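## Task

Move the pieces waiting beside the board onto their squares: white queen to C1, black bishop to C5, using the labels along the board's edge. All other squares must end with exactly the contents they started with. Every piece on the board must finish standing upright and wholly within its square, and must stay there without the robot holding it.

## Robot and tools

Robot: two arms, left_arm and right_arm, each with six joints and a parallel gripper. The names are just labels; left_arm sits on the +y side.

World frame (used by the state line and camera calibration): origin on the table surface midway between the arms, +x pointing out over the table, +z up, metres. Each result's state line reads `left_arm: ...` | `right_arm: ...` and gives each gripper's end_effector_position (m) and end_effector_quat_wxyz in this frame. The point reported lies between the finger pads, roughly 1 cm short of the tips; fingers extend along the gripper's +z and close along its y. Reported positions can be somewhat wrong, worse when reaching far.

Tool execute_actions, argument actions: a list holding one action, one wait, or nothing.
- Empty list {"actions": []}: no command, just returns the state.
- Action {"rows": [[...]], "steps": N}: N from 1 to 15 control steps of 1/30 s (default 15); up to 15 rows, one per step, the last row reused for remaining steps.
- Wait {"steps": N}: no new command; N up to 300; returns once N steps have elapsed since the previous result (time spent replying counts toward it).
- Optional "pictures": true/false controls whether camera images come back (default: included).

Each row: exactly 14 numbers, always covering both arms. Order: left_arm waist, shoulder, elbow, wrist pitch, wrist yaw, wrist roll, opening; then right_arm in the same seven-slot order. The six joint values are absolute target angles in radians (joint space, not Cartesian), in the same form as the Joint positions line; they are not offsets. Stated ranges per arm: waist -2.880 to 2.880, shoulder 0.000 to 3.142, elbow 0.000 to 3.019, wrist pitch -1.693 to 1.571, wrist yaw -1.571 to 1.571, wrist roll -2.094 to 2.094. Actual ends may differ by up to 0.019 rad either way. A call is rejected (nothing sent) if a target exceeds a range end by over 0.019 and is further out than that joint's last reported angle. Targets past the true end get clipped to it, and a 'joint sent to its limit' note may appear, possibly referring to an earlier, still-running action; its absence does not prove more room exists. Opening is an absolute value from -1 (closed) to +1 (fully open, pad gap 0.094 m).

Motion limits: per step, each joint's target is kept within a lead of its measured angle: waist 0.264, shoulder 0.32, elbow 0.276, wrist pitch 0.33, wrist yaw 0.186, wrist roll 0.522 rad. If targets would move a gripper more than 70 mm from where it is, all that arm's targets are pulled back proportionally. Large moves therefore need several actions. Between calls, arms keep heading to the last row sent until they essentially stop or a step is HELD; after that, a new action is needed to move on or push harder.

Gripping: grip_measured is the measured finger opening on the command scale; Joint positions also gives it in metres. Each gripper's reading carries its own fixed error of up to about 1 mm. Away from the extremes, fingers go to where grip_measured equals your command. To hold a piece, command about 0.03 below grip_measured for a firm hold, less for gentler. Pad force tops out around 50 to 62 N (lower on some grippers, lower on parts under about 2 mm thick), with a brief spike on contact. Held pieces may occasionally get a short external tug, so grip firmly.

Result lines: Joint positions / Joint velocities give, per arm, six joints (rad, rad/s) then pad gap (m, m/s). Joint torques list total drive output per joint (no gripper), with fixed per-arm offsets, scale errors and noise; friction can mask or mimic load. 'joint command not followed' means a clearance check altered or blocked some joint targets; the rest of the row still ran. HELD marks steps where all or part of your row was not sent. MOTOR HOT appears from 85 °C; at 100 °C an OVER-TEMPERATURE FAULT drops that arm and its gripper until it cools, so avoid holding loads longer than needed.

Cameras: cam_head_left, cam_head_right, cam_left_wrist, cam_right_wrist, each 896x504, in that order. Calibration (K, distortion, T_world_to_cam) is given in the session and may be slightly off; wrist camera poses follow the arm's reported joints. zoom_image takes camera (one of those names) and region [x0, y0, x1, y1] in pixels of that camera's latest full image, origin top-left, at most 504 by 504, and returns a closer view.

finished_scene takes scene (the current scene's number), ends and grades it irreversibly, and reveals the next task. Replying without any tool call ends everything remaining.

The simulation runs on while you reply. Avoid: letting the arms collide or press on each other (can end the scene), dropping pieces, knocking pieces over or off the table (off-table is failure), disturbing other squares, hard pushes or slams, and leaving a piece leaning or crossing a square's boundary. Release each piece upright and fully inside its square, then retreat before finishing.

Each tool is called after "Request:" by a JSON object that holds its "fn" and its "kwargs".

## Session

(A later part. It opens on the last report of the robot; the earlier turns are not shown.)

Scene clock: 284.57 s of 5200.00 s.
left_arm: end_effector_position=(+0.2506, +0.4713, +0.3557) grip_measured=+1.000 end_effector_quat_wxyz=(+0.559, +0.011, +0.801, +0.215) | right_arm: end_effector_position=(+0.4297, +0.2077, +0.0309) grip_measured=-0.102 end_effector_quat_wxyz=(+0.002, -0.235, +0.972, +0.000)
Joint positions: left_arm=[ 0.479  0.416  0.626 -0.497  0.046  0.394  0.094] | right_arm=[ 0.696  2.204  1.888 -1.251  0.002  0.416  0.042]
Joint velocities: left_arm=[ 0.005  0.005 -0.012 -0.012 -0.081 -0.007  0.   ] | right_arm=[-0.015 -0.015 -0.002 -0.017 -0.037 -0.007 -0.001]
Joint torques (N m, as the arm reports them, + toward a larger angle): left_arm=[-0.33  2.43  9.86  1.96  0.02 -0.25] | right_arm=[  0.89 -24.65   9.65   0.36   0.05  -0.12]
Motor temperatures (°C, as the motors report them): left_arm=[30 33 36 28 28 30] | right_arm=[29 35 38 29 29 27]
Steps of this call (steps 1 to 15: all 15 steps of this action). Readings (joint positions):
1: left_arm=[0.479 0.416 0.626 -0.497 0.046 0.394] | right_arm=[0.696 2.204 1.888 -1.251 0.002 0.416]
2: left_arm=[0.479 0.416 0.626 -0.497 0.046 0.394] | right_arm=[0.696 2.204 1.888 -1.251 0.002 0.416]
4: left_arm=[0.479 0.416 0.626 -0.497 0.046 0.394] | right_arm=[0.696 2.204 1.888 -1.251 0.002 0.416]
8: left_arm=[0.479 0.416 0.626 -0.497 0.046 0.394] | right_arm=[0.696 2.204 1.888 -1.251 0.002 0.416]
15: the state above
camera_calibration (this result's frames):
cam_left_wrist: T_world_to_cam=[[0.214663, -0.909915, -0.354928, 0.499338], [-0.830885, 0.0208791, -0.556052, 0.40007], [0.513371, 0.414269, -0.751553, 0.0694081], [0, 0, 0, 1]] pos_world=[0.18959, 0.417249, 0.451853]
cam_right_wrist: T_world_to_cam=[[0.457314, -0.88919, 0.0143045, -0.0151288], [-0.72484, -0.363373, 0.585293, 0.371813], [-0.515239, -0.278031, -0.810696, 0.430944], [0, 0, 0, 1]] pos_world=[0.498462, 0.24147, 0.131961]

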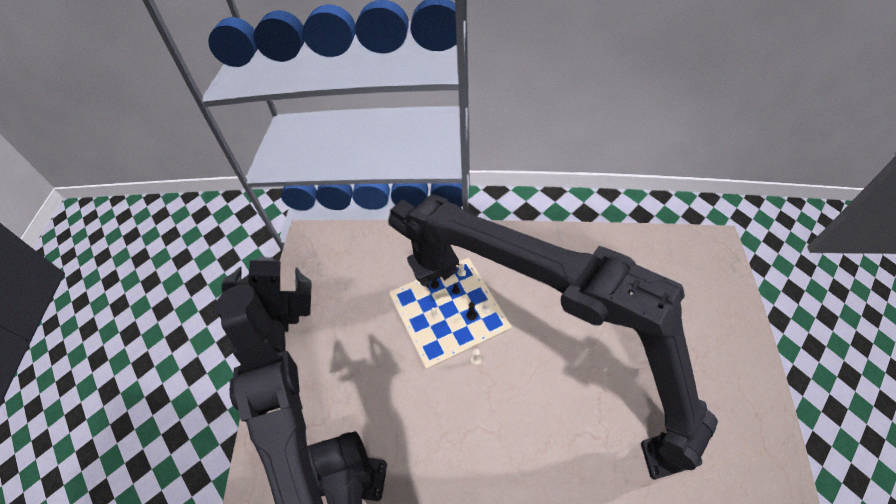

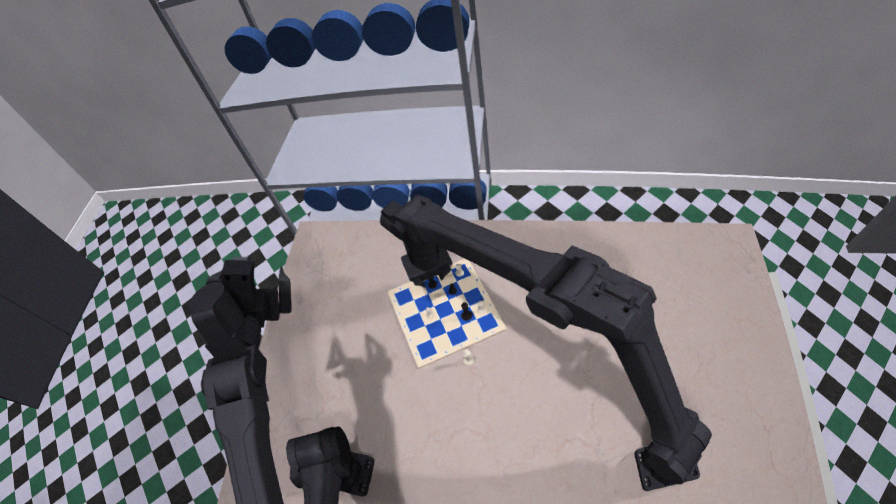

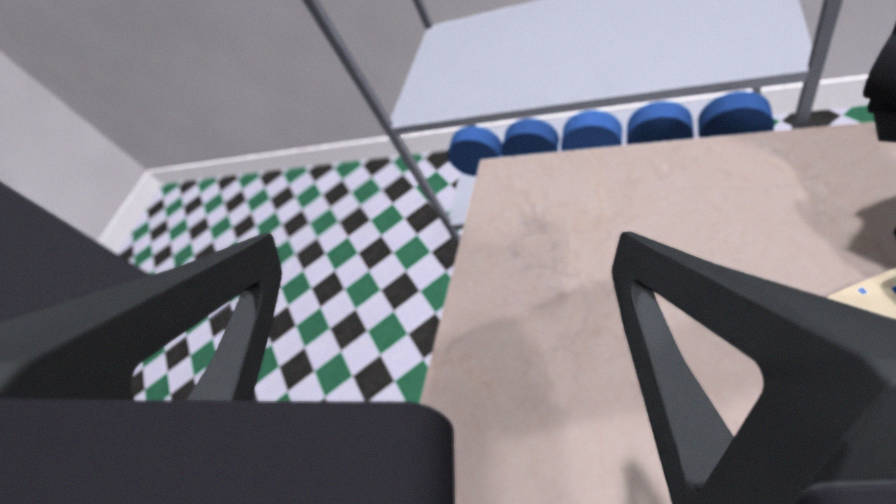

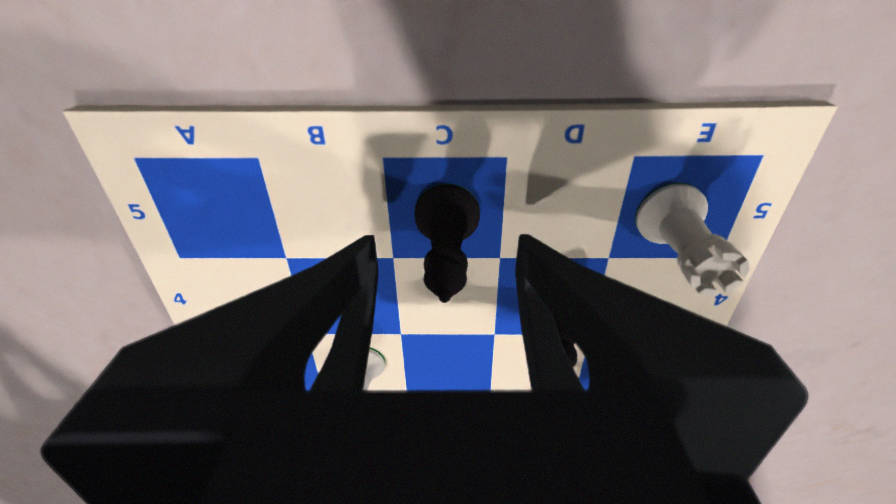

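Request:
{"fn": "execute_actions", "kwargs": {"actions": [{"rows":[[0.479,0.416,0.626,-0.497,0.046,0.394,1,0.692,2.18,1.91,-1.24,0.004,0.41,-0.1],[0.479,0.416,0.626,-0.497,0.046,0.394,1,0.692,2.165,1.91,-1.24,0.004,0.41,-0.1],[0.479,0.416,0.626,-0.497,0.046,0.394,1,0.692,2.153,1.91,-1.24,0.004,0.41,-0.1],[0.479,0.416,0.626,-0.497,0.046,0.394,1,0.692,2.140,1.91,-1.24,0.004,0.41,-0.1],[0.479,0.416,0.626,-0.497,0.046,0.394,1,0.692,2.127,1.91,-1.24,0.004,0.41,-0.1],[0.479,0.416,0.626,-0.497,0.046,0.394,1,0.692,2.114,1.91,-1.24,0.004,0.41,-0.1],[0.479,0.416,0.626,-0.497,0.046,0.394,1,0.692,2.101,1.91,-1.24,0.004,0.41,-0.1],[0.479,0.416,0.626,-0.497,0.046,0.394,1,0.692,2.088,1.91,-1.24,0.004,0.41,-0.1],[0.479,0.416,0.626,-0.497,0.046,0.394,1,0.692,2.075,1.91,-1.24,0.004,0.41,-0.1],[0.479,0.416,0.626,-0.497,0.046,0.394,1,0.692,2.062,1.91,-1.24,0.004,0.41,-0.1],[0.479,0.416,0.626,-0.497,0.046,0.394,1,0.692,2.049,1.91,-1.24,0.004,0.41,-0.1],[0.479,0.416,0.626,-0.497,0.046,0.394,1,0.692,2.036,1.91,-1.24,0.004,0.41,-0.1],[0.479,0.416,0.626,-0.497,0.046,0.394,1,0.695,2.023,1.905,-1.24,0.004,0.415,-0.1],[0.479,0.416,0.626,-0.497,0.046,0.394,1,0.698,2.010,1.90,-1.24,0.004,0.42,-0.1],[0.479,0.416,0.626,-0.497,0.046,0.394,1,0.700,1.997,1.895,-1.24,0.004,0.42,-0.1]],"steps":15}], "pictures": false}}

Request:
{"fn": "execute_actions", "kwargs": {"actions": [{"rows":[[0.479,0.416,0.626,-0.497,0.046,0.394,1,0.702,1.983,1.889,-1.240,0.004,0.422,-0.1],[0.479,0.416,0.626,-0.497,0.046,0.394,1,0.705,1.970,1.877,-1.239,0.004,0.425,-0.1],[0.479,0.416,0.626,-0.497,0.046,0.394,1,0.711,1.956,1.858,-1.237,0.004,0.431,-0.1],[0.479,0.416,0.626,-0.497,0.046,0.394,1,0.716,1.943,1.840,-1.236,0.004,0.436,-0.1],[0.479,0.416,0.626,-0.497,0.046,0.394,1,0.723,1.929,1.816,-1.234,0.004,0.443,-0.1],[0.479,0.416,0.626,-0.497,0.046,0.394,1,0.731,1.916,1.791,-1.232,0.004,0.451,-0.1],[0.479,0.416,0.626,-0.497,0.046,0.394,1,0.738,1.902,1.767,-1.231,0.004,0.458,-0.1],[0.479,0.416,0.626,-0.497,0.046,0.394,1,0.745,1.889,1.743,-1.229,0.004,0.465,-0.1],[0.479,0.416,0.626,-0.497,0.046,0.394,1,0.752,1.875,1.718,-1.227,0.004,0.472,-0.1],[0.479,0.416,0.626,-0.497,0.046,0.394,1,0.759,1.862,1.694,-1.225,0.004,0.479,-0.1],[0.479,0.416,0.626,-0.497,0.046,0.394,1,0.767,1.848,1.670,-1.223,0.004,0.487,-0.1],[0.479,0.416,0.626,-0.497,0.046,0.394,1,0.774,1.835,1.645,-1.222,0.004,0.494,-0.1],[0.479,0.416,0.626,-0.497,0.046,0.394,1,0.781,1.821,1.621,-1.220,0.004,0.501,-0.1],[0.479,0.416,0.626,-0.497,0.046,0.394,1,0.788,1.808,1.597,-1.218,0.004,0.508,-0.1],[0.479,0.416,0.626,-0.497,0.046,0.394,1,0.795,1.794,1.572,-1.216,0.004,0.515,-0.1]],"steps":15}], "pictures": false}}

Request:
{"fn": "execute_actions", "kwargs": {"actions": [{"rows":[[0.479,0.416,0.626,-0.497,0.046,0.394,1,0.803,1.781,1.548,-1.214,0.004,0.523,-0.1],[0.479,0.416,0.626,-0.497,0.046,0.394,1,0.810,1.767,1.524,-1.213,0.004,0.530,-0.1],[0.479,0.416,0.626,-0.497,0.046,0.394,1,0.817,1.754,1.499,-1.211,0.004,0.537,-0.1],[0.479,0.416,0.626,-0.497,0.046,0.394,1,0.824,1.740,1.475,-1.209,0.004,0.544,-0.1],[0.479,0.416,0.626,-0.497,0.046,0.394,1,0.831,1.727,1.450,-1.207,0.004,0.551,-0.1],[0.479,0.416,0.626,-0.497,0.046,0.394,1,0.839,1.713,1.426,-1.205,0.004,0.559,-0.1],[0.479,0.416,0.626,-0.497,0.046,0.394,1,0.846,1.700,1.402,-1.204,0.004,0.566,-0.1],[0.479,0.416,0.626,-0.497,0.046,0.394,1,0.853,1.686,1.377,-1.202,0.004,0.573,-0.1],[0.479,0.416,0.626,-0.497,0.046,0.394,1,0.860,1.673,1.353,-1.200,0.004,0.580,-0.1],[0.479,0.416,0.626,-0.497,0.046,0.394,1,0.866,1.660,1.335,-1.199,0.004,0.586,-0.1],[0.479,0.416,0.626,-0.497,0.046,0.394,1,0.871,1.649,1.316,-1.197,0.004,0.591,-0.1],[0.479,0.416,0.626,-0.497,0.046,0.394,1,0.875,1.640,1.304,-1.196,0.004,0.595,-0.1],[0.479,0.416,0.626,-0.497,0.046,0.394,1,0.877,1.633,1.295,-1.195,0.004,0.597,-0.1],[0.479,0.416,0.626,-0.497,0.046,0.394,1,0.879,1.628,1.289,-1.195,0.004,0.599,-0.1],[0.479,0.416,0.626,-0.497,0.046,0.394,1,0.880,1.625,1.286,-1.195,0.004,0.600,-0.1]],"steps":15}], "pictures": false}}

Request:
{"fn": "execute_actions", "kwargs": {"actions": [{"steps":15}]}}

Scene clock: 333.50 s of 5200.00 s.
left_arm: end_effector_position=(+0.2506, +0.4713, +0.3557) grip_measured=+1.000 end_effector_quat_wxyz=(+0.559, +0.011, +0.801, +0.215) | right_arm: end_effector_position=(+0.4345, +0.2135, +0.1164) grip_measured=-0.102 end_effector_quat_wxyz=(+0.055, -0.234, +0.970, +0.040)
Joint positions: left_arm=[ 0.479  0.416  0.626 -0.497  0.046  0.394  0.094] | right_arm=[ 0.696  2.072  1.888 -1.251  0.002  0.416  0.042]
Joint velocities: left_arm=[ 0.005 -0.005 -0.002  0.017 -0.022 -0.022  0.   ] | right_arm=[-0.005 -0.542 -0.007  0.007 -0.022  0.022  0.   ]
Joint torques (N m, as the arm reports them, + toward a larger angle): left_arm=[-0.36  2.45  9.73  1.8   0.01 -0.27] | right_arm=[  1.92 -26.1    9.79   0.81  -0.01  -0.03]
Motor temperatures (°C, as the motors report them): left_arm=[30 33 37 28 28 30] | right_arm=[29 36 38 29 29 27]
Steps of this call (steps 1 to 15: the robot went on to your last target; steps 16 to 90: nothing new was sent; then 45.43 s passed at rest; steps 91 to 105: all 15 steps of this action). Readings (joint positions):
91: left_arm=[0.479 0.416 0.626 -0.497 0.046 0.394] | right_arm=[0.696 2.204 1.888 -1.251 0.002 0.416]
92: left_arm=[0.479 0.416 0.626 -0.497 0.046 0.394] | right_arm=[0.696 2.204 1.888 -1.251 0.002 0.416]
94: left_arm=[0.479 0.416 0.626 -0.497 0.046 0.394] | right_arm=[0.696 2.202 1.888 -1.251 0.002 0.416]
98: left_arm=[0.479 0.416 0.626 -0.497 0.046 0.394] | right_arm=[0.696 2.178 1.888 -1.251 0.002 0.416]
105: the state above

Scene clock: 334.00 s of 5200.00 s.
left_arm: end_effector_position=(+0.2506, +0.4713, +0.3557) grip_measured=+1.000 end_effector_quat_wxyz=(+0.559, +0.011, +0.801, +0.215) | right_arm: end_effector_position=(+0.3430, +0.1760, +0.1519) grip_measured=-0.102 end_effector_quat_wxyz=(+0.046, -0.242, +0.968, +0.039)
Joint positions: left_arm=[ 0.479  0.416  0.626 -0.497  0.046  0.394  0.094] | right_arm=[ 0.777  1.83   1.611 -1.23   0.002  0.48   0.042]
Joint velocities: left_arm=[ 0.015  0.005  0.007  0.012 -0.022  0.022  0.   ] | right_arm=[ 0.298 -0.181 -0.784  0.051  0.037  0.11  -0.   ]
Joint torques (N m, as the arm reports them, + toward a larger angle): left_arm=[-0.49  2.66  9.73  1.82  0.06 -0.27] | right_arm=[  1.2  -20.85   9.75   0.44   0.03   0.06]
Motor temperatures (°C, as the motors report them): left_arm=[30 33 37 28 28 30] | right_arm=[29 36 38 29 29 27]
Steps of this call (steps 1 to 15: all 15 steps of this action). Readings (joint positions):
1: left_arm=[0.479 0.416 0.626 -0.497 0.046 0.394] | right_arm=[0.696 2.053 1.888 -1.250 0.002 0.416]
2: left_arm=[0.479 0.416 0.626 -0.497 0.046 0.394] | right_arm=[0.696 2.033 1.885 -1.250 0.002 0.417]
4: left_arm=[0.479 0.416 0.626 -0.497 0.046 0.394] | right_arm=[0.697 1.989 1.868 -1.245 0.002 0.420]
8: left_arm=[0.479 0.416 0.626 -0.497 0.046 0.394] | right_arm=[0.711 1.905 1.792 -1.240 0.002 0.437]
15: the state above

Scene clock: 334.50 s of 5200.00 s.
left_arm: end_effector_position=(+0.2506, +0.4713, +0.3557) grip_measured=+1.000 end_effector_quat_wxyz=(+0.559, +0.011, +0.801, +0.215) | right_arm: end_effector_position=(+0.2397, +0.1074, +0.1181) grip_measured=-0.102 end_effector_quat_wxyz=(-0.003, -0.243, +0.970, -0.005)
Joint positions: left_arm=[ 0.479  0.416  0.626 -0.497  0.046  0.394  0.094] | right_arm=[ 0.875  1.654  1.284 -1.212  0.002  0.577  0.042]
Joint velocities: left_arm=[-0.005 -0.005 -0.012  0.002  0.037 -0.037  0.   ] | right_arm=[ 0.093 -0.278 -0.178  0.012  0.051  0.168  0.002]
Joint torques (N m, as the arm reports them, + toward a larger angle): left_arm=[-0.6   2.14  9.69  2.04  0.07 -0.26] | right_arm=[  0.93 -15.99   9.52   0.52   0.04   0.  ]
Motor temperatures (°C, as the motors report them): left_arm=[30 33 37 28 28 30] | right_arm=[29 36 38 29 29 27]
Steps of this call (steps 1 to 15: all 15 steps of this action). Readings (joint positions):
1: left_arm=[0.479 0.416 0.626 -0.497 0.046 0.394] | right_arm=[0.787 1.824 1.584 -1.228 0.002 0.487]
2: left_arm=[0.479 0.416 0.626 -0.497 0.046 0.394] | right_arm=[0.796 1.818 1.557 -1.227 0.002 0.494]
4: left_arm=[0.479 0.416 0.626 -0.497 0.046 0.394] | right_arm=[0.813 1.804 1.504 -1.224 0.002 0.508]
8: left_arm=[0.479 0.416 0.626 -0.497 0.046 0.394] | right_arm=[0.840 1.757 1.403 -1.217 0.002 0.536]
15: the state above

Scene clock: 335.00 s of 5200.00 s.
left_arm: end_effector_position=(+0.2506, +0.4713, +0.3557) grip_measured=+1.000 end_effector_quat_wxyz=(+0.559, +0.011, +0.801, +0.215) | right_arm: end_effector_position=(+0.2378, +0.1081, +0.1251) grip_measured=-0.102 end_effector_quat_wxyz=(+0.004, -0.238, +0.971, +0.003)
Joint positions: left_arm=[ 0.479  0.416  0.626 -0.497  0.046  0.394  0.094] | right_arm=[ 0.879  1.635  1.28  -1.206  0.002  0.593  0.042]
Joint velocities: left_arm=[ 0.005  0.005 -0.012  0.012  0.066  0.037  0.   ] | right_arm=[-0.005 -0.015 -0.002 -0.007 -0.081 -0.037 -0.   ]
Joint torques (N m, as the arm reports them, + toward a larger angle): left_arm=[-1.06  2.42  9.75  1.86  0.04 -0.24] | right_arm=[  0.99 -14.94   9.28   0.37   0.07   0.03]
Motor temperatures (°C, as the motors report them): left_arm=[30 33 37 28 28 30] | right_arm=[29 36 38 29 29 27]
Steps of this call (steps 1 to 15: the robot went on to your last target). Readings (joint positions):
1: left_arm=[0.479 0.416 0.626 -0.497 0.046 0.394] | right_arm=[0.877 1.646 1.280 -1.212 0.002 0.581]
2: left_arm=[0.479 0.416 0.626 -0.497 0.046 0.394] | right_arm=[0.878 1.641 1.280 -1.212 0.002 0.583]
4: left_arm=[0.479 0.416 0.626 -0.497 0.046 0.394] | right_arm=[0.879 1.636 1.280 -1.208 0.002 0.587]
8: left_arm=[0.479 0.416 0.626 -0.497 0.046 0.394] | right_arm=[0.879 1.635 1.280 -1.206 0.002 0.590]
15: the state above
camera_calibration (this result's frames):
cam_left_wrist: T_world_to_cam=[[0.214663, -0.909915, -0.354928, 0.499338], [-0.830885, 0.0208791, -0.556052, 0.40007], [0.513371, 0.414269, -0.751553, 0.0694081], [0, 0, 0, 1]] pos_world=[0.18959, 0.417249, 0.451853]
cam_right_wrist: T_world_to_cam=[[0.463049, -0.886267, 0.0107687, -0.0185075], [-0.723635, -0.371007, 0.581984, 0.142332], [-0.511798, -0.27728, -0.813129, 0.380176], [0, 0, 0, 1]] pos_world=[0.30614, 0.141819, 0.226497]

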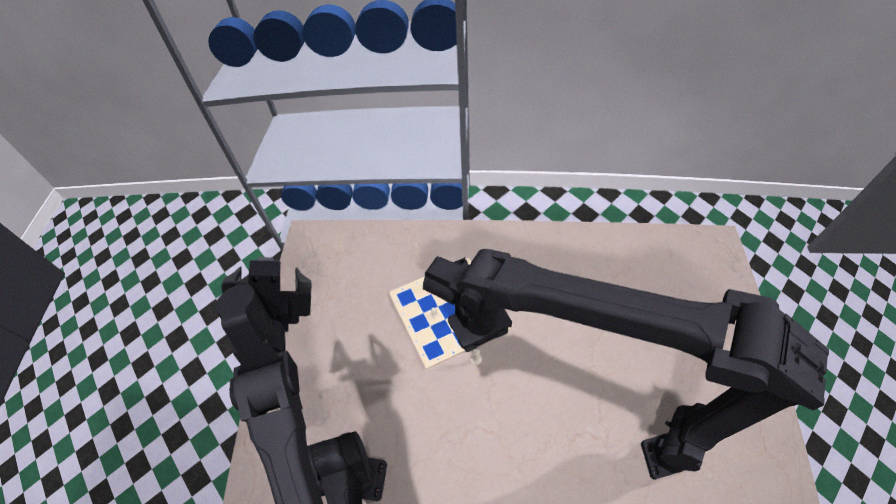

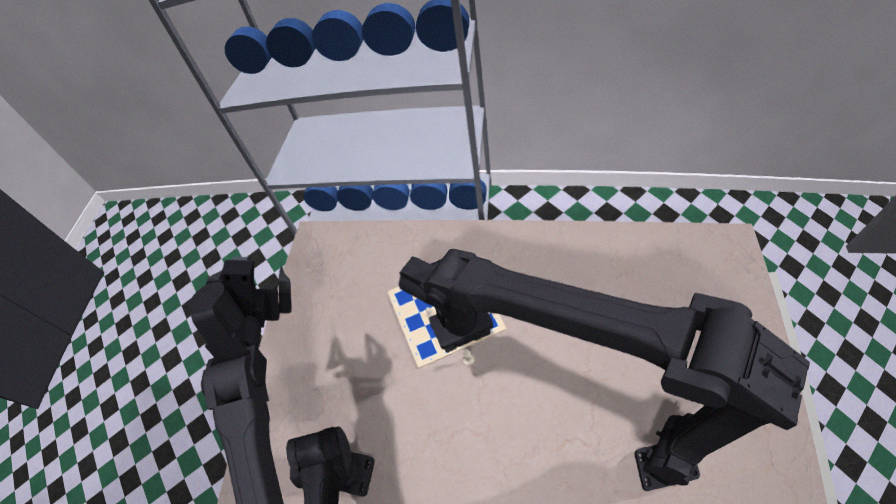

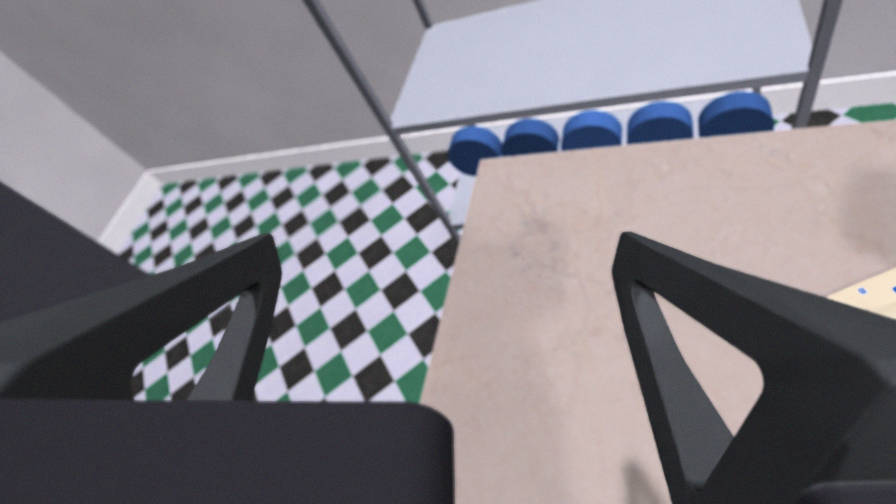

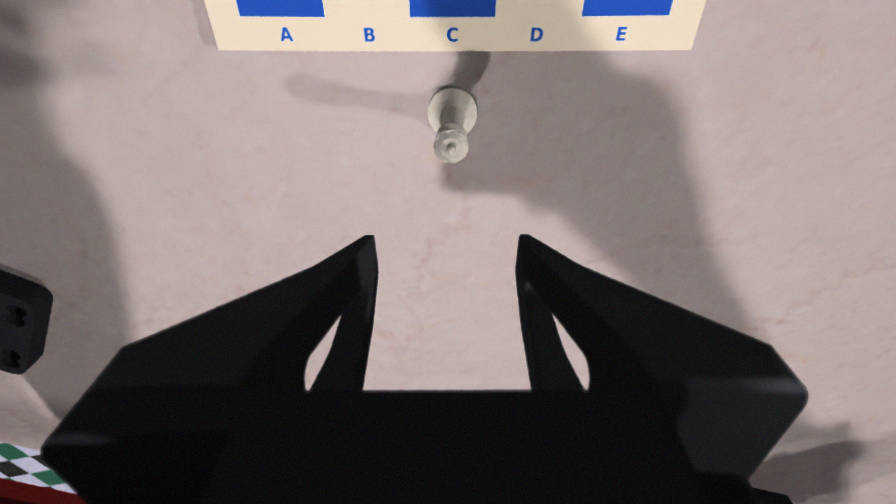

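Request:
{"fn": "execute_actions", "kwargs": {"actions": [{"rows":[[0.479,0.416,0.626,-0.497,0.046,0.394,1,0.876,1.640,1.284,-1.192,0.004,0.6,-0.1],[0.479,0.416,0.626,-0.497,0.046,0.394,1,0.873,1.647,1.281,-1.186,0.004,0.6,-0.1],[0.479,0.416,0.626,-0.497,0.046,0.394,1,0.872,1.653,1.276,-1.177,0.004,0.6,-0.1],[0.479,0.416,0.626,-0.497,0.046,0.394,1,0.871,1.659,1.270,-1.166,0.004,0.6,-0.1],[0.479,0.416,0.626,-0.497,0.046,0.394,1,0.870,1.665,1.264,-1.154,0.004,0.6,-0.1],[0.479,0.416,0.626,-0.497,0.046,0.394,1,0.869,1.671,1.257,-1.142,0.004,0.6,-0.1],[0.479,0.416,0.626,-0.497,0.046,0.394,1,0.869,1.677,1.250,-1.130,0.004,0.6,-0.1],[0.479,0.416,0.626,-0.497,0.046,0.394,1,0.869,1.683,1.243,-1.118,0.004,0.6,-0.1],[0.479,0.416,0.626,-0.497,0.046,0.394,1,0.869,1.688,1.236,-1.106,0.004,0.6,-0.1],[0.479,0.416,0.626,-0.497,0.046,0.394,1,0.869,1.693,1.230,-1.094,0.004,0.6,-0.1],[0.479,0.416,0.626,-0.497,0.046,0.394,1,0.869,1.698,1.224,-1.082,0.004,0.6,-0.1],[0.479,0.416,0.626,-0.497,0.046,0.394,1,0.869,1.702,1.218,-1.070,0.004,0.6,-0.1],[0.479,0.416,0.626,-0.497,0.046,0.394,1,0.869,1.705,1.212,-1.059,0.004,0.6,-0.1],[0.479,0.416,0.626,-0.497,0.046,0.394,1,0.869,1.708,1.208,-1.050,0.004,0.6,-0.1],[0.479,0.416,0.626,-0.497,0.046,0.394,1,0.869,1.710,1.204,-1.043,0.004,0.6,-0.1]],"steps":15}], "pictures": false}}

Request:
{"fn": "execute_actions", "kwargs": {"actions": [{"steps":15}]}}

Scene clock: 361.57 s of 5200.00 s.
left_arm: end_effector_position=(+0.2506, +0.4713, +0.3557) grip_measured=+1.000 end_effector_quat_wxyz=(+0.559, +0.011, +0.801, +0.215) | right_arm: end_effector_position=(+0.2391, +0.1082, +0.0687) grip_measured=-0.102 end_effector_quat_wxyz=(+0.001, -0.236, +0.972, +0.000)
Joint positions: left_arm=[ 0.479  0.416  0.626 -0.497  0.046  0.394  0.094] | right_arm=[ 0.877  1.703  1.204 -1.071  0.002  0.593  0.042]
Joint velocities: left_arm=[-0.015  0.015  0.002 -0.017 -0.022  0.007  0.   ] | right_arm=[ 0.005  0.171 -0.188  0.271 -0.051 -0.022  0.001]
Joint torques (N m, as the arm reports them, + toward a larger angle): left_arm=[-0.62  2.33  9.49  1.96  0.07 -0.27] | right_arm=[  0.82 -15.     8.86   0.29   0.07   0.02]
Motor temperatures (°C, as the motors report them): left_arm=[30 32 37 28 28 30] | right_arm=[29 34 37 29 29 27]
Steps of this call (steps 1 to 15: the robot went on to your last target; steps 16 to 90: nothing new was sent; then 23.07 s passed at rest; steps 91 to 105: all 15 steps of this action). Readings (joint positions):
91: left_arm=[0.479 0.416 0.626 -0.497 0.046 0.394] | right_arm=[0.879 1.635 1.280 -1.205 0.002 0.593]
92: left_arm=[0.479 0.416 0.626 -0.497 0.046 0.394] | right_arm=[0.879 1.635 1.279 -1.203 0.002 0.593]
94: left_arm=[0.479 0.416 0.626 -0.497 0.046 0.394] | right_arm=[0.879 1.636 1.275 -1.192 0.002 0.593]
98: left_arm=[0.479 0.416 0.626 -0.497 0.046 0.394] | right_arm=[0.878 1.650 1.256 -1.150 0.002 0.593]
105: the state above

Scene clock: 362.07 s of 5200.00 s.
left_arm: end_effector_position=(+0.2506, +0.4713, +0.3557) grip_measured=+1.000 end_effector_quat_wxyz=(+0.559, +0.011, +0.801, +0.215) | right_arm: end_effector_position=(+0.2381, +0.1063, +0.0577) grip_measured=-0.102 end_effector_quat_wxyz=(-0.002, -0.236, +0.972, -0.004)
Joint positions: left_arm=[ 0.479  0.416  0.626 -0.497  0.046  0.394  0.094] | right_arm=[ 0.877  1.717  1.192 -1.053  0.002  0.593  0.042]
Joint velocities: left_arm=[-0.005 -0.015 -0.002 -0.002 -0.051 -0.022  0.   ] | right_arm=[-0.015  0.005 -0.012  0.002  0.007 -0.022  0.001]
Joint torques (N m, as the arm reports them, + toward a larger angle): left_arm=[-0.83  2.91  9.65  2.14  0.06 -0.27] | right_arm=[ -0.03 -14.99   8.86   0.18   0.03   0.06]
Motor temperatures (°C, as the motors report them): left_arm=[30 32 37 28 28 30] | right_arm=[29 34 37 29 29 27]
Steps of this call (steps 1 to 15: the robot went on to your last target). Readings (joint positions):
1: left_arm=[0.479 0.416 0.626 -0.497 0.046 0.394] | right_arm=[0.877 1.708 1.199 -1.064 0.002 0.593]
2: left_arm=[0.479 0.416 0.626 -0.497 0.046 0.394] | right_arm=[0.877 1.713 1.195 -1.060 0.002 0.593]
4: left_arm=[0.479 0.416 0.626 -0.497 0.046 0.394] | right_arm=[0.877 1.717 1.192 -1.057 0.002 0.593]
8: left_arm=[0.479 0.416 0.626 -0.497 0.046 0.394] | right_arm=[0.877 1.717 1.192 -1.054 0.002 0.593]
15: the state above
camera_calibration (this result's frames):
cam_left_wrist: T_world_to_cam=[[0.214663, -0.909915, -0.354928, 0.499338], [-0.830885, 0.0208791, -0.556052, 0.40007], [0.513371, 0.414269, -0.751553, 0.0694081], [0, 0, 0, 1]] pos_world=[0.18959, 0.417249, 0.451853]
cam_right_wrist: T_world_to_cam=[[0.460805, -0.887273, 0.0201248, -0.0193961], [-0.719891, -0.360421, 0.593173, 0.178404], [-0.519053, -0.287825, -0.804824, 0.327372], [0, 0, 0, 1]] pos_world=[0.307292, 0.141317, 0.158043]

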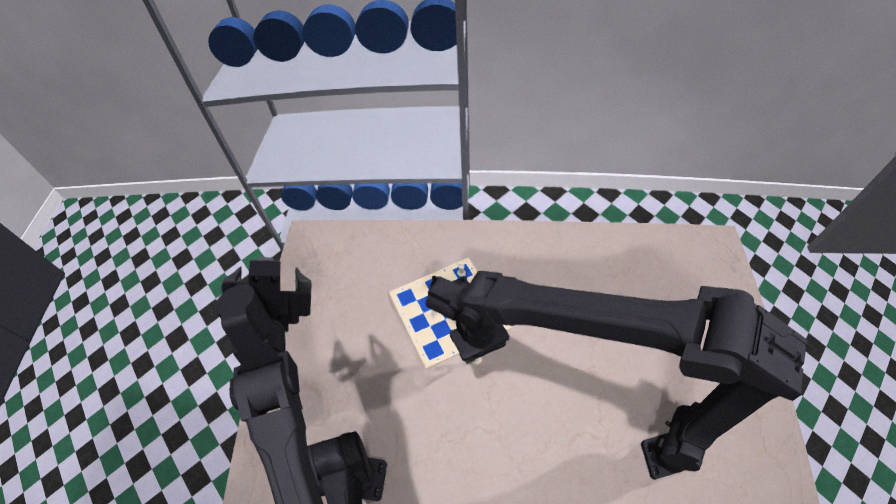

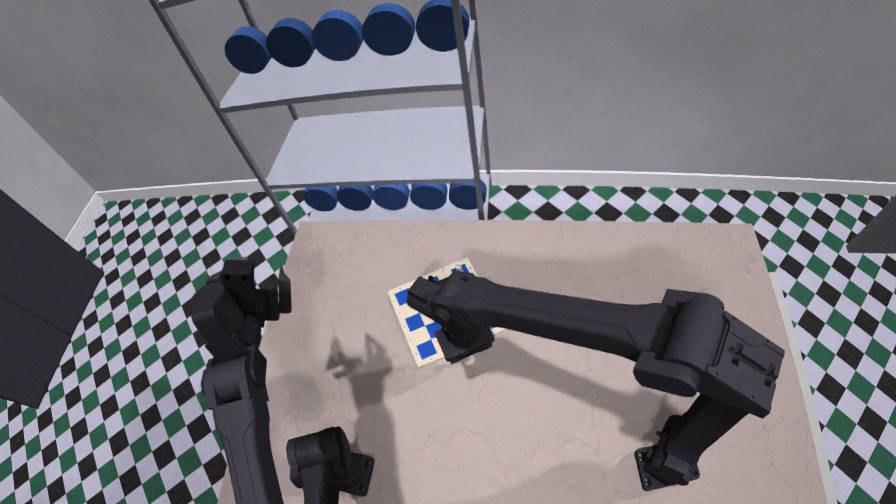

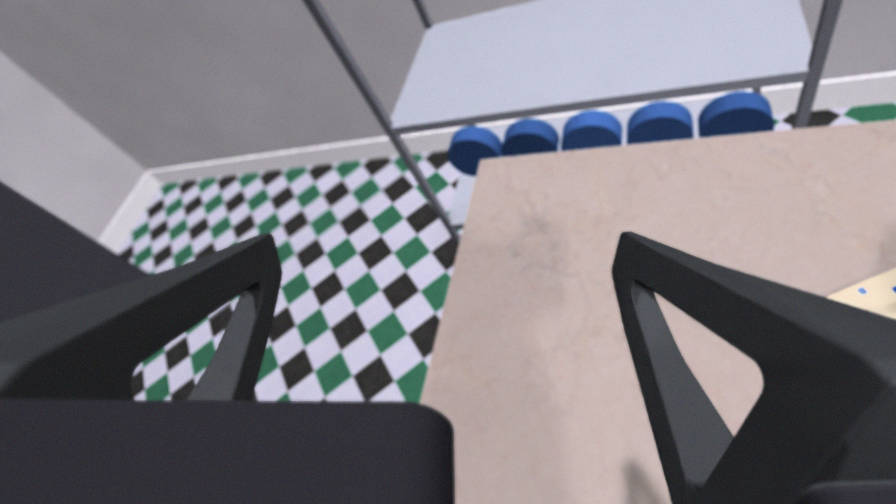

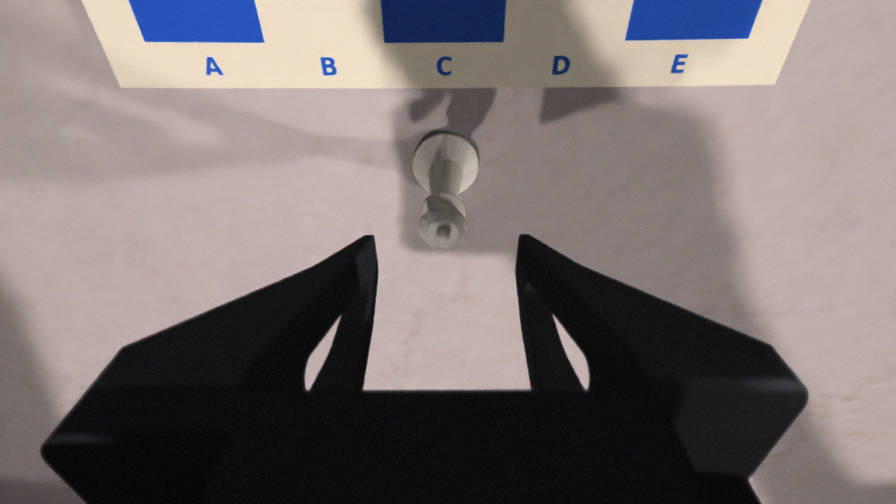

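Request:
{"fn": "execute_actions", "kwargs": {"actions": [{"rows":[[0.479,0.416,0.626,-0.497,0.046,0.394,1,0.869,1.718,1.199,-1.038,0.004,0.6,-0.1],[0.479,0.416,0.626,-0.497,0.046,0.394,1,0.869,1.723,1.197,-1.033,0.004,0.6,-0.1],[0.479,0.416,0.626,-0.497,0.046,0.394,1,0.869,1.726,1.195,-1.028,0.004,0.6,-0.1],[0.479,0.416,0.626,-0.497,0.046,0.394,1,0.869,1.729,1.193,-1.023,0.004,0.6,-0.1],[0.479,0.416,0.626,-0.497,0.046,0.394,1,0.869,1.732,1.191,-1.018,0.004,0.6,-0.1],[0.479,0.416,0.626,-0.497,0.046,0.394,1,0.869,1.735,1.189,-1.013,0.004,0.6,-0.1],[0.479,0.416,0.626,-0.497,0.046,0.394,1,0.869,1.738,1.187,-1.008,0.004,0.6,-0.1],[0.479,0.416,0.626,-0.497,0.046,0.394,1,0.869,1.741,1.185,-1.003,0.004,0.6,-0.1],[0.479,0.416,0.626,-0.497,0.046,0.394,1,0.869,1.744,1.183,-0.998,0.004,0.6,-0.1],[0.479,0.416,0.626,-0.497,0.046,0.394,1,0.869,1.747,1.181,-0.993,0.004,0.6,-0.15],[0.479,0.416,0.626,-0.497,0.046,0.394,1,0.869,1.749,1.180,-0.988,0.004,0.6,-0.2],[0.479,0.416,0.626,-0.497,0.046,0.394,1,0.869,1.751,1.178,-0.984,0.004,0.6,-0.25],[0.479,0.416,0.626,-0.497,0.046,0.394,1,0.869,1.753,1.177,-0.980,0.004,0.6,-0.3],[0.479,0.416,0.626,-0.497,0.046,0.394,1,0.869,1.755,1.176,-0.976,0.004,0.6,-0.35],[0.479,0.416,0.626,-0.497,0.046,0.394,1,0.869,1.756,1.175,-0.973,0.004,0.6,-0.4]],"steps":15}], "pictures": false}}

Request:
{"fn": "execute_actions", "kwargs": {"actions": [{"steps":15}]}}

Scene clock: 383.13 s of 5200.00 s.
left_arm: end_effector_position=(+0.2506, +0.4713, +0.3557) grip_measured=+1.000 end_effector_quat_wxyz=(+0.559, +0.011, +0.801, +0.215) | right_arm: end_effector_position=(+0.2403, +0.1103, +0.0389) grip_measured=-0.377 end_effector_quat_wxyz=(+0.003, -0.236, +0.972, +0.002)
Joint positions: left_arm=[ 0.479  0.416  0.626 -0.497  0.046  0.394  0.094] | right_arm=[ 0.877  1.745  1.173 -0.991  0.002  0.593  0.029]
Joint velocities: left_arm=[-0.024  0.005  0.002  0.002 -0.081  0.037  0.   ] | right_arm=[-0.005  0.112 -0.061  0.115 -0.022 -0.007 -0.043]
Joint torques (N m, as the arm reports them, + toward a larger angle): left_arm=[-0.44  2.7   9.68  1.97  0.04 -0.28] | right_arm=[  1.52 -15.01   8.26   0.17   0.03   0.07]
Motor temperatures (°C, as the motors report them): left_arm=[30 32 37 28 28 30] | right_arm=[29 34 37 29 29 27]
Steps of this call (steps 1 to 15: the robot went on to your last target; steps 16 to 90: nothing new was sent; then 17.57 s passed at rest; steps 91 to 105: all 15 steps of this action). Readings (joint positions):
91: left_arm=[0.479 0.416 0.626 -0.497 0.046 0.394] | right_arm=[0.877 1.717 1.192 -1.052 0.002 0.593]
92: left_arm=[0.479 0.416 0.626 -0.497 0.046 0.394] | right_arm=[0.877 1.717 1.192 -1.050 0.002 0.593]
94: left_arm=[0.479 0.416 0.626 -0.497 0.046 0.394] | right_arm=[0.877 1.717 1.192 -1.043 0.002 0.593]
98: left_arm=[0.479 0.416 0.626 -0.497 0.046 0.394] | right_arm=[0.877 1.721 1.188 -1.023 0.002 0.593]
105: the state above

Scene clock: 383.63 s of 5200.00 s.
left_arm: end_effector_position=(+0.2506, +0.4713, +0.3557) grip_measured=+1.000 end_effector_quat_wxyz=(+0.559, +0.011, +0.801, +0.215) | right_arm: end_effector_position=(+0.2398, +0.1094, +0.0336) grip_measured=-0.398 end_effector_quat_wxyz=(+0.001, -0.236, +0.972, -0.000)
Joint positions: left_arm=[ 0.479  0.416  0.626 -0.497  0.046  0.394  0.094] | right_arm=[ 0.877  1.754  1.169 -0.984  0.002  0.593  0.028]
Joint velocities: left_arm=[-0.034 -0.015 -0.007 -0.002  0.037  0.007  0.   ] | right_arm=[ 0.015 -0.015 -0.002  0.007 -0.037  0.081  0.001]
Joint torques (N m, as the arm reports them, + toward a larger angle): left_arm=[-0.91  2.48  9.74  1.98  0.02 -0.25] | right_arm=[  1.   -14.59   8.31   0.17   0.03   0.02]
Motor temperatures (°C, as the motors report them): left_arm=[30 32 37 28 28 30] | right_arm=[29 34 37 29 29 27]
Steps of this call (steps 1 to 15: the robot went on to your last target). Readings (joint positions):
1: left_arm=[0.479 0.416 0.626 -0.497 0.046 0.394] | right_arm=[0.877 1.748 1.171 -0.988 0.002 0.593]
2: left_arm=[0.479 0.416 0.626 -0.497 0.046 0.394] | right_arm=[0.877 1.751 1.170 -0.986 0.002 0.593]
4: left_arm=[0.479 0.416 0.626 -0.497 0.046 0.394] | right_arm=[0.877 1.754 1.169 -0.985 0.002 0.593]
8: left_arm=[0.479 0.416 0.626 -0.497 0.046 0.394] | right_arm=[0.877 1.754 1.169 -0.984 0.002 0.593]
15: the state above
All arms were judged still, so your last target was given up. Only a new action makes them travel on or press farther. Fingers that are still opening or closing keep moving.
camera_calibration (this result's frames):
cam_left_wrist: T_world_to_cam=[[0.214663, -0.909915, -0.354928, 0.499338], [-0.830885, 0.0208791, -0.556052, 0.40007], [0.513371, 0.414269, -0.751553, 0.0694081], [0, 0, 0, 1]] pos_world=[0.18959, 0.417249, 0.451853]
cam_right_wrist: T_world_to_cam=[[0.460725, -0.887419, 0.0148076, -0.0167154], [-0.72259, -0.365358, 0.586836, 0.196496], [-0.51536, -0.28107, -0.80957, 0.308229], [0, 0, 0, 1]] pos_world=[0.308536, 0.143592, 0.13447]

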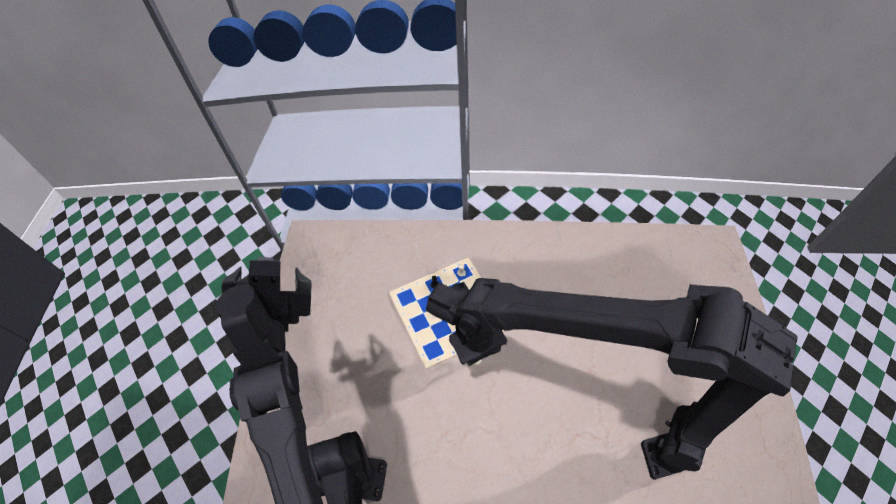

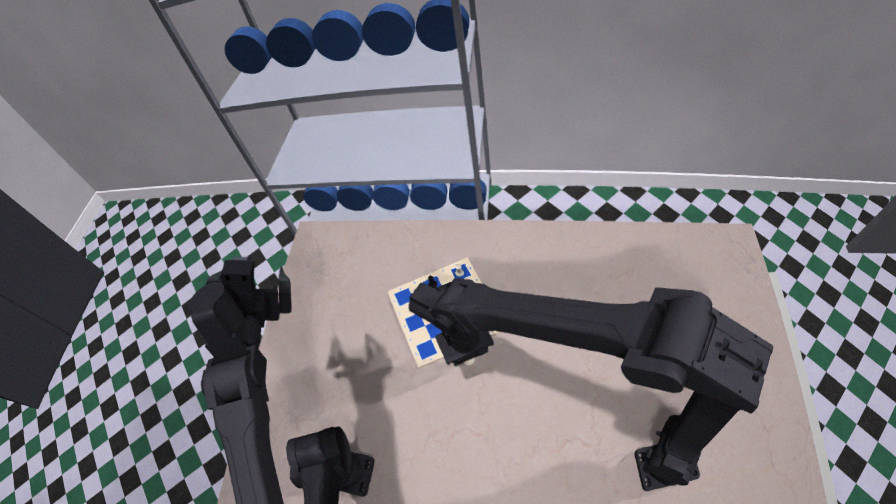

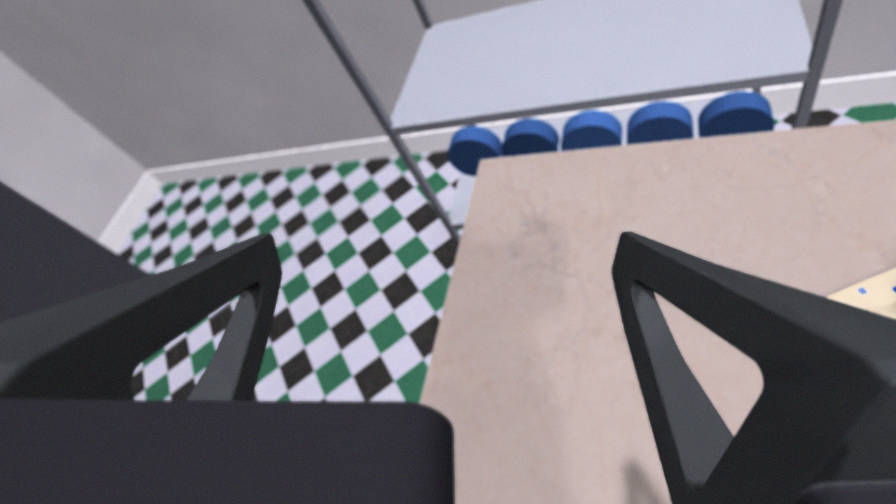

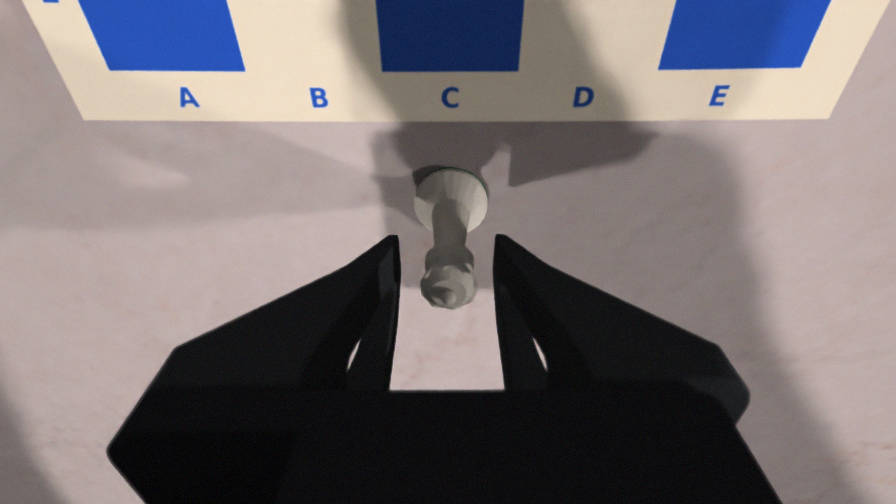

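Request:
{"fn": "execute_actions", "kwargs": {"actions": [{"rows":[[0.479,0.416,0.626,-0.497,0.046,0.394,1,0.869,1.756,1.175,-0.973,0.004,0.6,-0.48],[0.479,0.416,0.626,-0.497,0.046,0.394,1,0.869,1.756,1.175,-0.973,0.004,0.6,-0.55],[0.479,0.416,0.626,-0.497,0.046,0.394,1,0.869,1.756,1.175,-0.973,0.004,0.6,-0.6],[0.479,0.416,0.626,-0.497,0.046,0.394,1,0.869,1.756,1.175,-0.973,0.004,0.6,-0.64],[0.479,0.416,0.626,-0.497,0.046,0.394,1,0.869,1.756,1.175,-0.973,0.004,0.6,-0.66],[0.479,0.416,0.626,-0.497,0.046,0.394,1,0.869,1.756,1.175,-0.973,0.004,0.6,-0.68],[0.479,0.416,0.626,-0.497,0.046,0.394,1,0.869,1.756,1.175,-0.973,0.004,0.6,-0.70],[0.479,0.416,0.626,-0.497,0.046,0.394,1,0.869,1.756,1.175,-0.973,0.004,0.6,-0.72],[0.479,0.416,0.626,-0.497,0.046,0.394,1,0.869,1.756,1.175,-0.973,0.004,0.6,-0.74],[0.479,0.416,0.626,-0.497,0.046,0.394,1,0.869,1.756,1.175,-0.973,0.004,0.6,-0.76],[0.479,0.416,0.626,-0.497,0.046,0.394,1,0.869,1.756,1.175,-0.973,0.004,0.6,-0.78],[0.479,0.416,0.626,-0.497,0.046,0.394,1,0.869,1.756,1.175,-0.973,0.004,0.6,-0.80]],"steps":15}]}}

Scene clock: 397.23 s of 5200.00 s.
left_arm: end_effector_position=(+0.2506, +0.4713, +0.3557) grip_measured=+1.000 end_effector_quat_wxyz=(+0.559, +0.011, +0.801, +0.215) | right_arm: end_effector_position=(+0.2398, +0.1094, +0.0336) grip_measured=-0.771 end_effector_quat_wxyz=(+0.001, -0.236, +0.972, -0.000)
Joint positions: left_arm=[ 0.479  0.416  0.626 -0.497  0.046  0.394  0.094] | right_arm=[ 0.877  1.754  1.169 -0.984  0.002  0.593  0.011]
Joint velocities: left_arm=[-0.015 -0.005  0.017 -0.002  0.007 -0.051  0.   ] | right_arm=[ 0.005 -0.015 -0.017  0.012 -0.037 -0.081  0.001]
Joint torques (N m, as the arm reports them, + toward a larger angle): left_arm=[-0.87  2.77  9.79  2.11  0.05 -0.25] | right_arm=[  0.85 -15.32   8.35   0.32   0.02  -0.04]
Motor temperatures (°C, as the motors report them): left_arm=[30 32 37 28 28 30] | right_arm=[29 34 37 29 29 27]
Steps of this call (steps 1 to 90: nothing new was sent; then 10.10 s passed at rest; steps 91 to 105: all 15 steps of this action). Readings (joint positions):
91: left_arm=[0.479 0.416 0.626 -0.497 0.046 0.394] | right_arm=[0.877 1.754 1.169 -0.984 0.002 0.593]
92: left_arm=[0.479 0.416 0.626 -0.497 0.046 0.394] | right_arm=[0.877 1.754 1.169 -0.984 0.002 0.593]
94: left_arm=[0.479 0.416 0.626 -0.497 0.046 0.394] | right_arm=[0.877 1.754 1.169 -0.984 0.002 0.593]
98: left_arm=[0.479 0.416 0.626 -0.497 0.046 0.394] | right_arm=[0.877 1.754 1.169 -0.984 0.002 0.593]
105: the state above
camera_calibration (this result's frames):
cam_left_wrist: T_world_to_cam=[[0.214663, -0.909915, -0.354928, 0.499338], [-0.830885, 0.0208791, -0.556052, 0.40007], [0.513371, 0.414269, -0.751553, 0.0694081], [0, 0, 0, 1]] pos_world=[0.18959, 0.417249, 0.451853]
cam_right_wrist: T_world_to_cam=[[0.460725, -0.887419, 0.0148076, -0.0167154], [-0.72259, -0.365358, 0.586836, 0.196496], [-0.51536, -0.28107, -0.80957, 0.308229], [0, 0, 0, 1]] pos_world=[0.308536, 0.143592, 0.13447]

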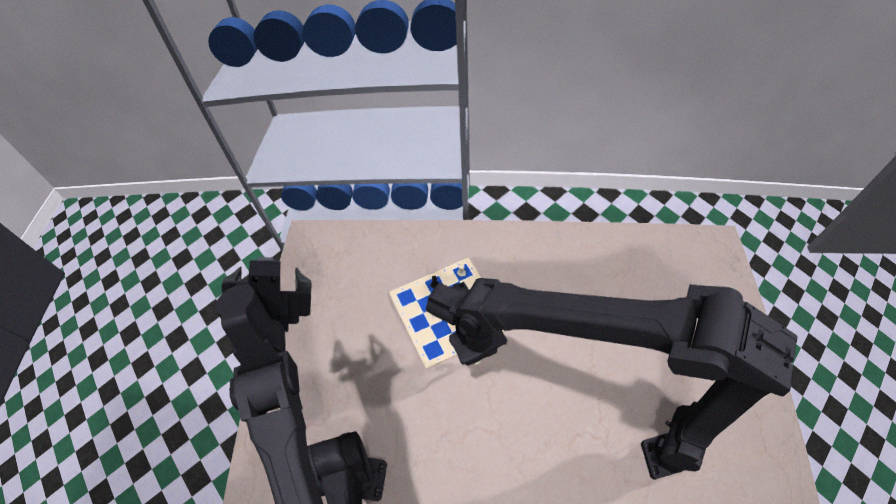

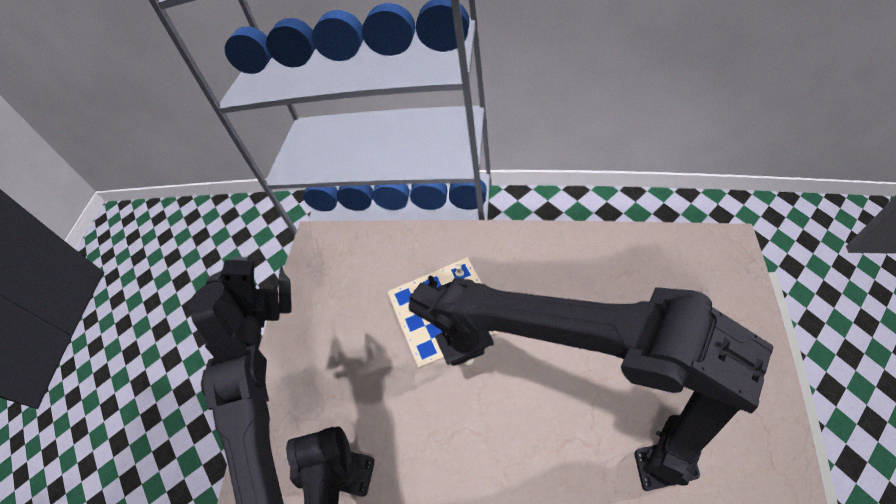

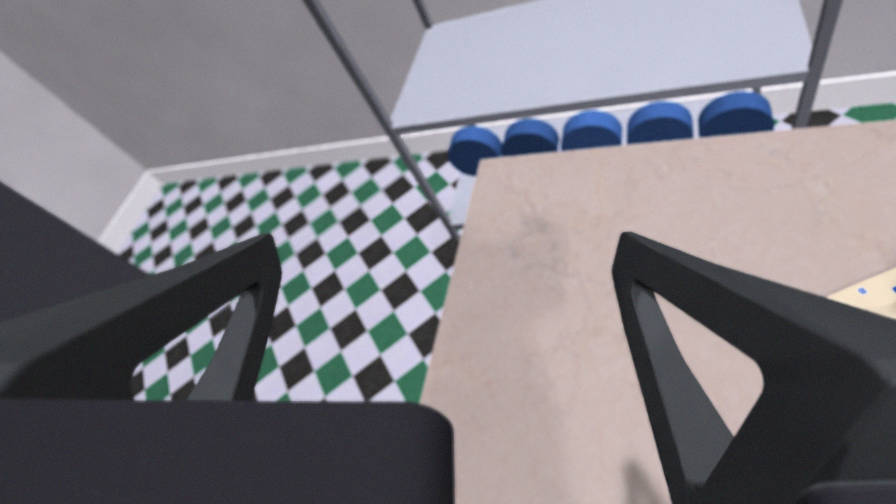

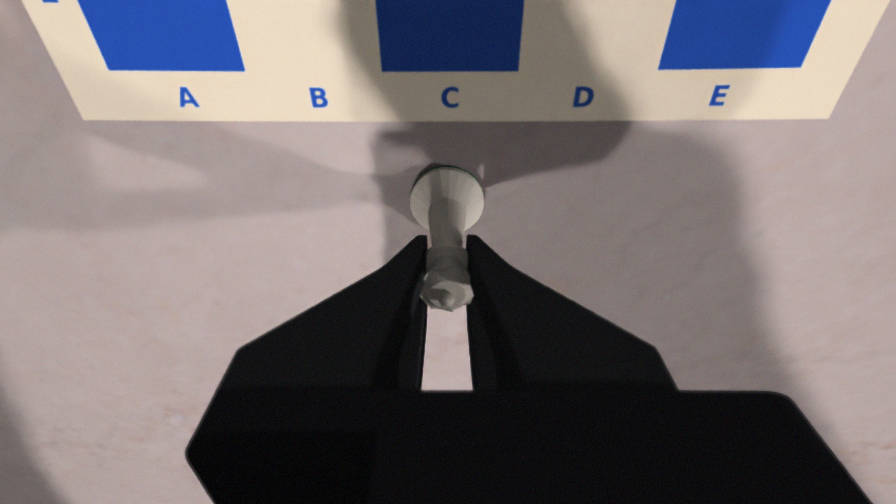

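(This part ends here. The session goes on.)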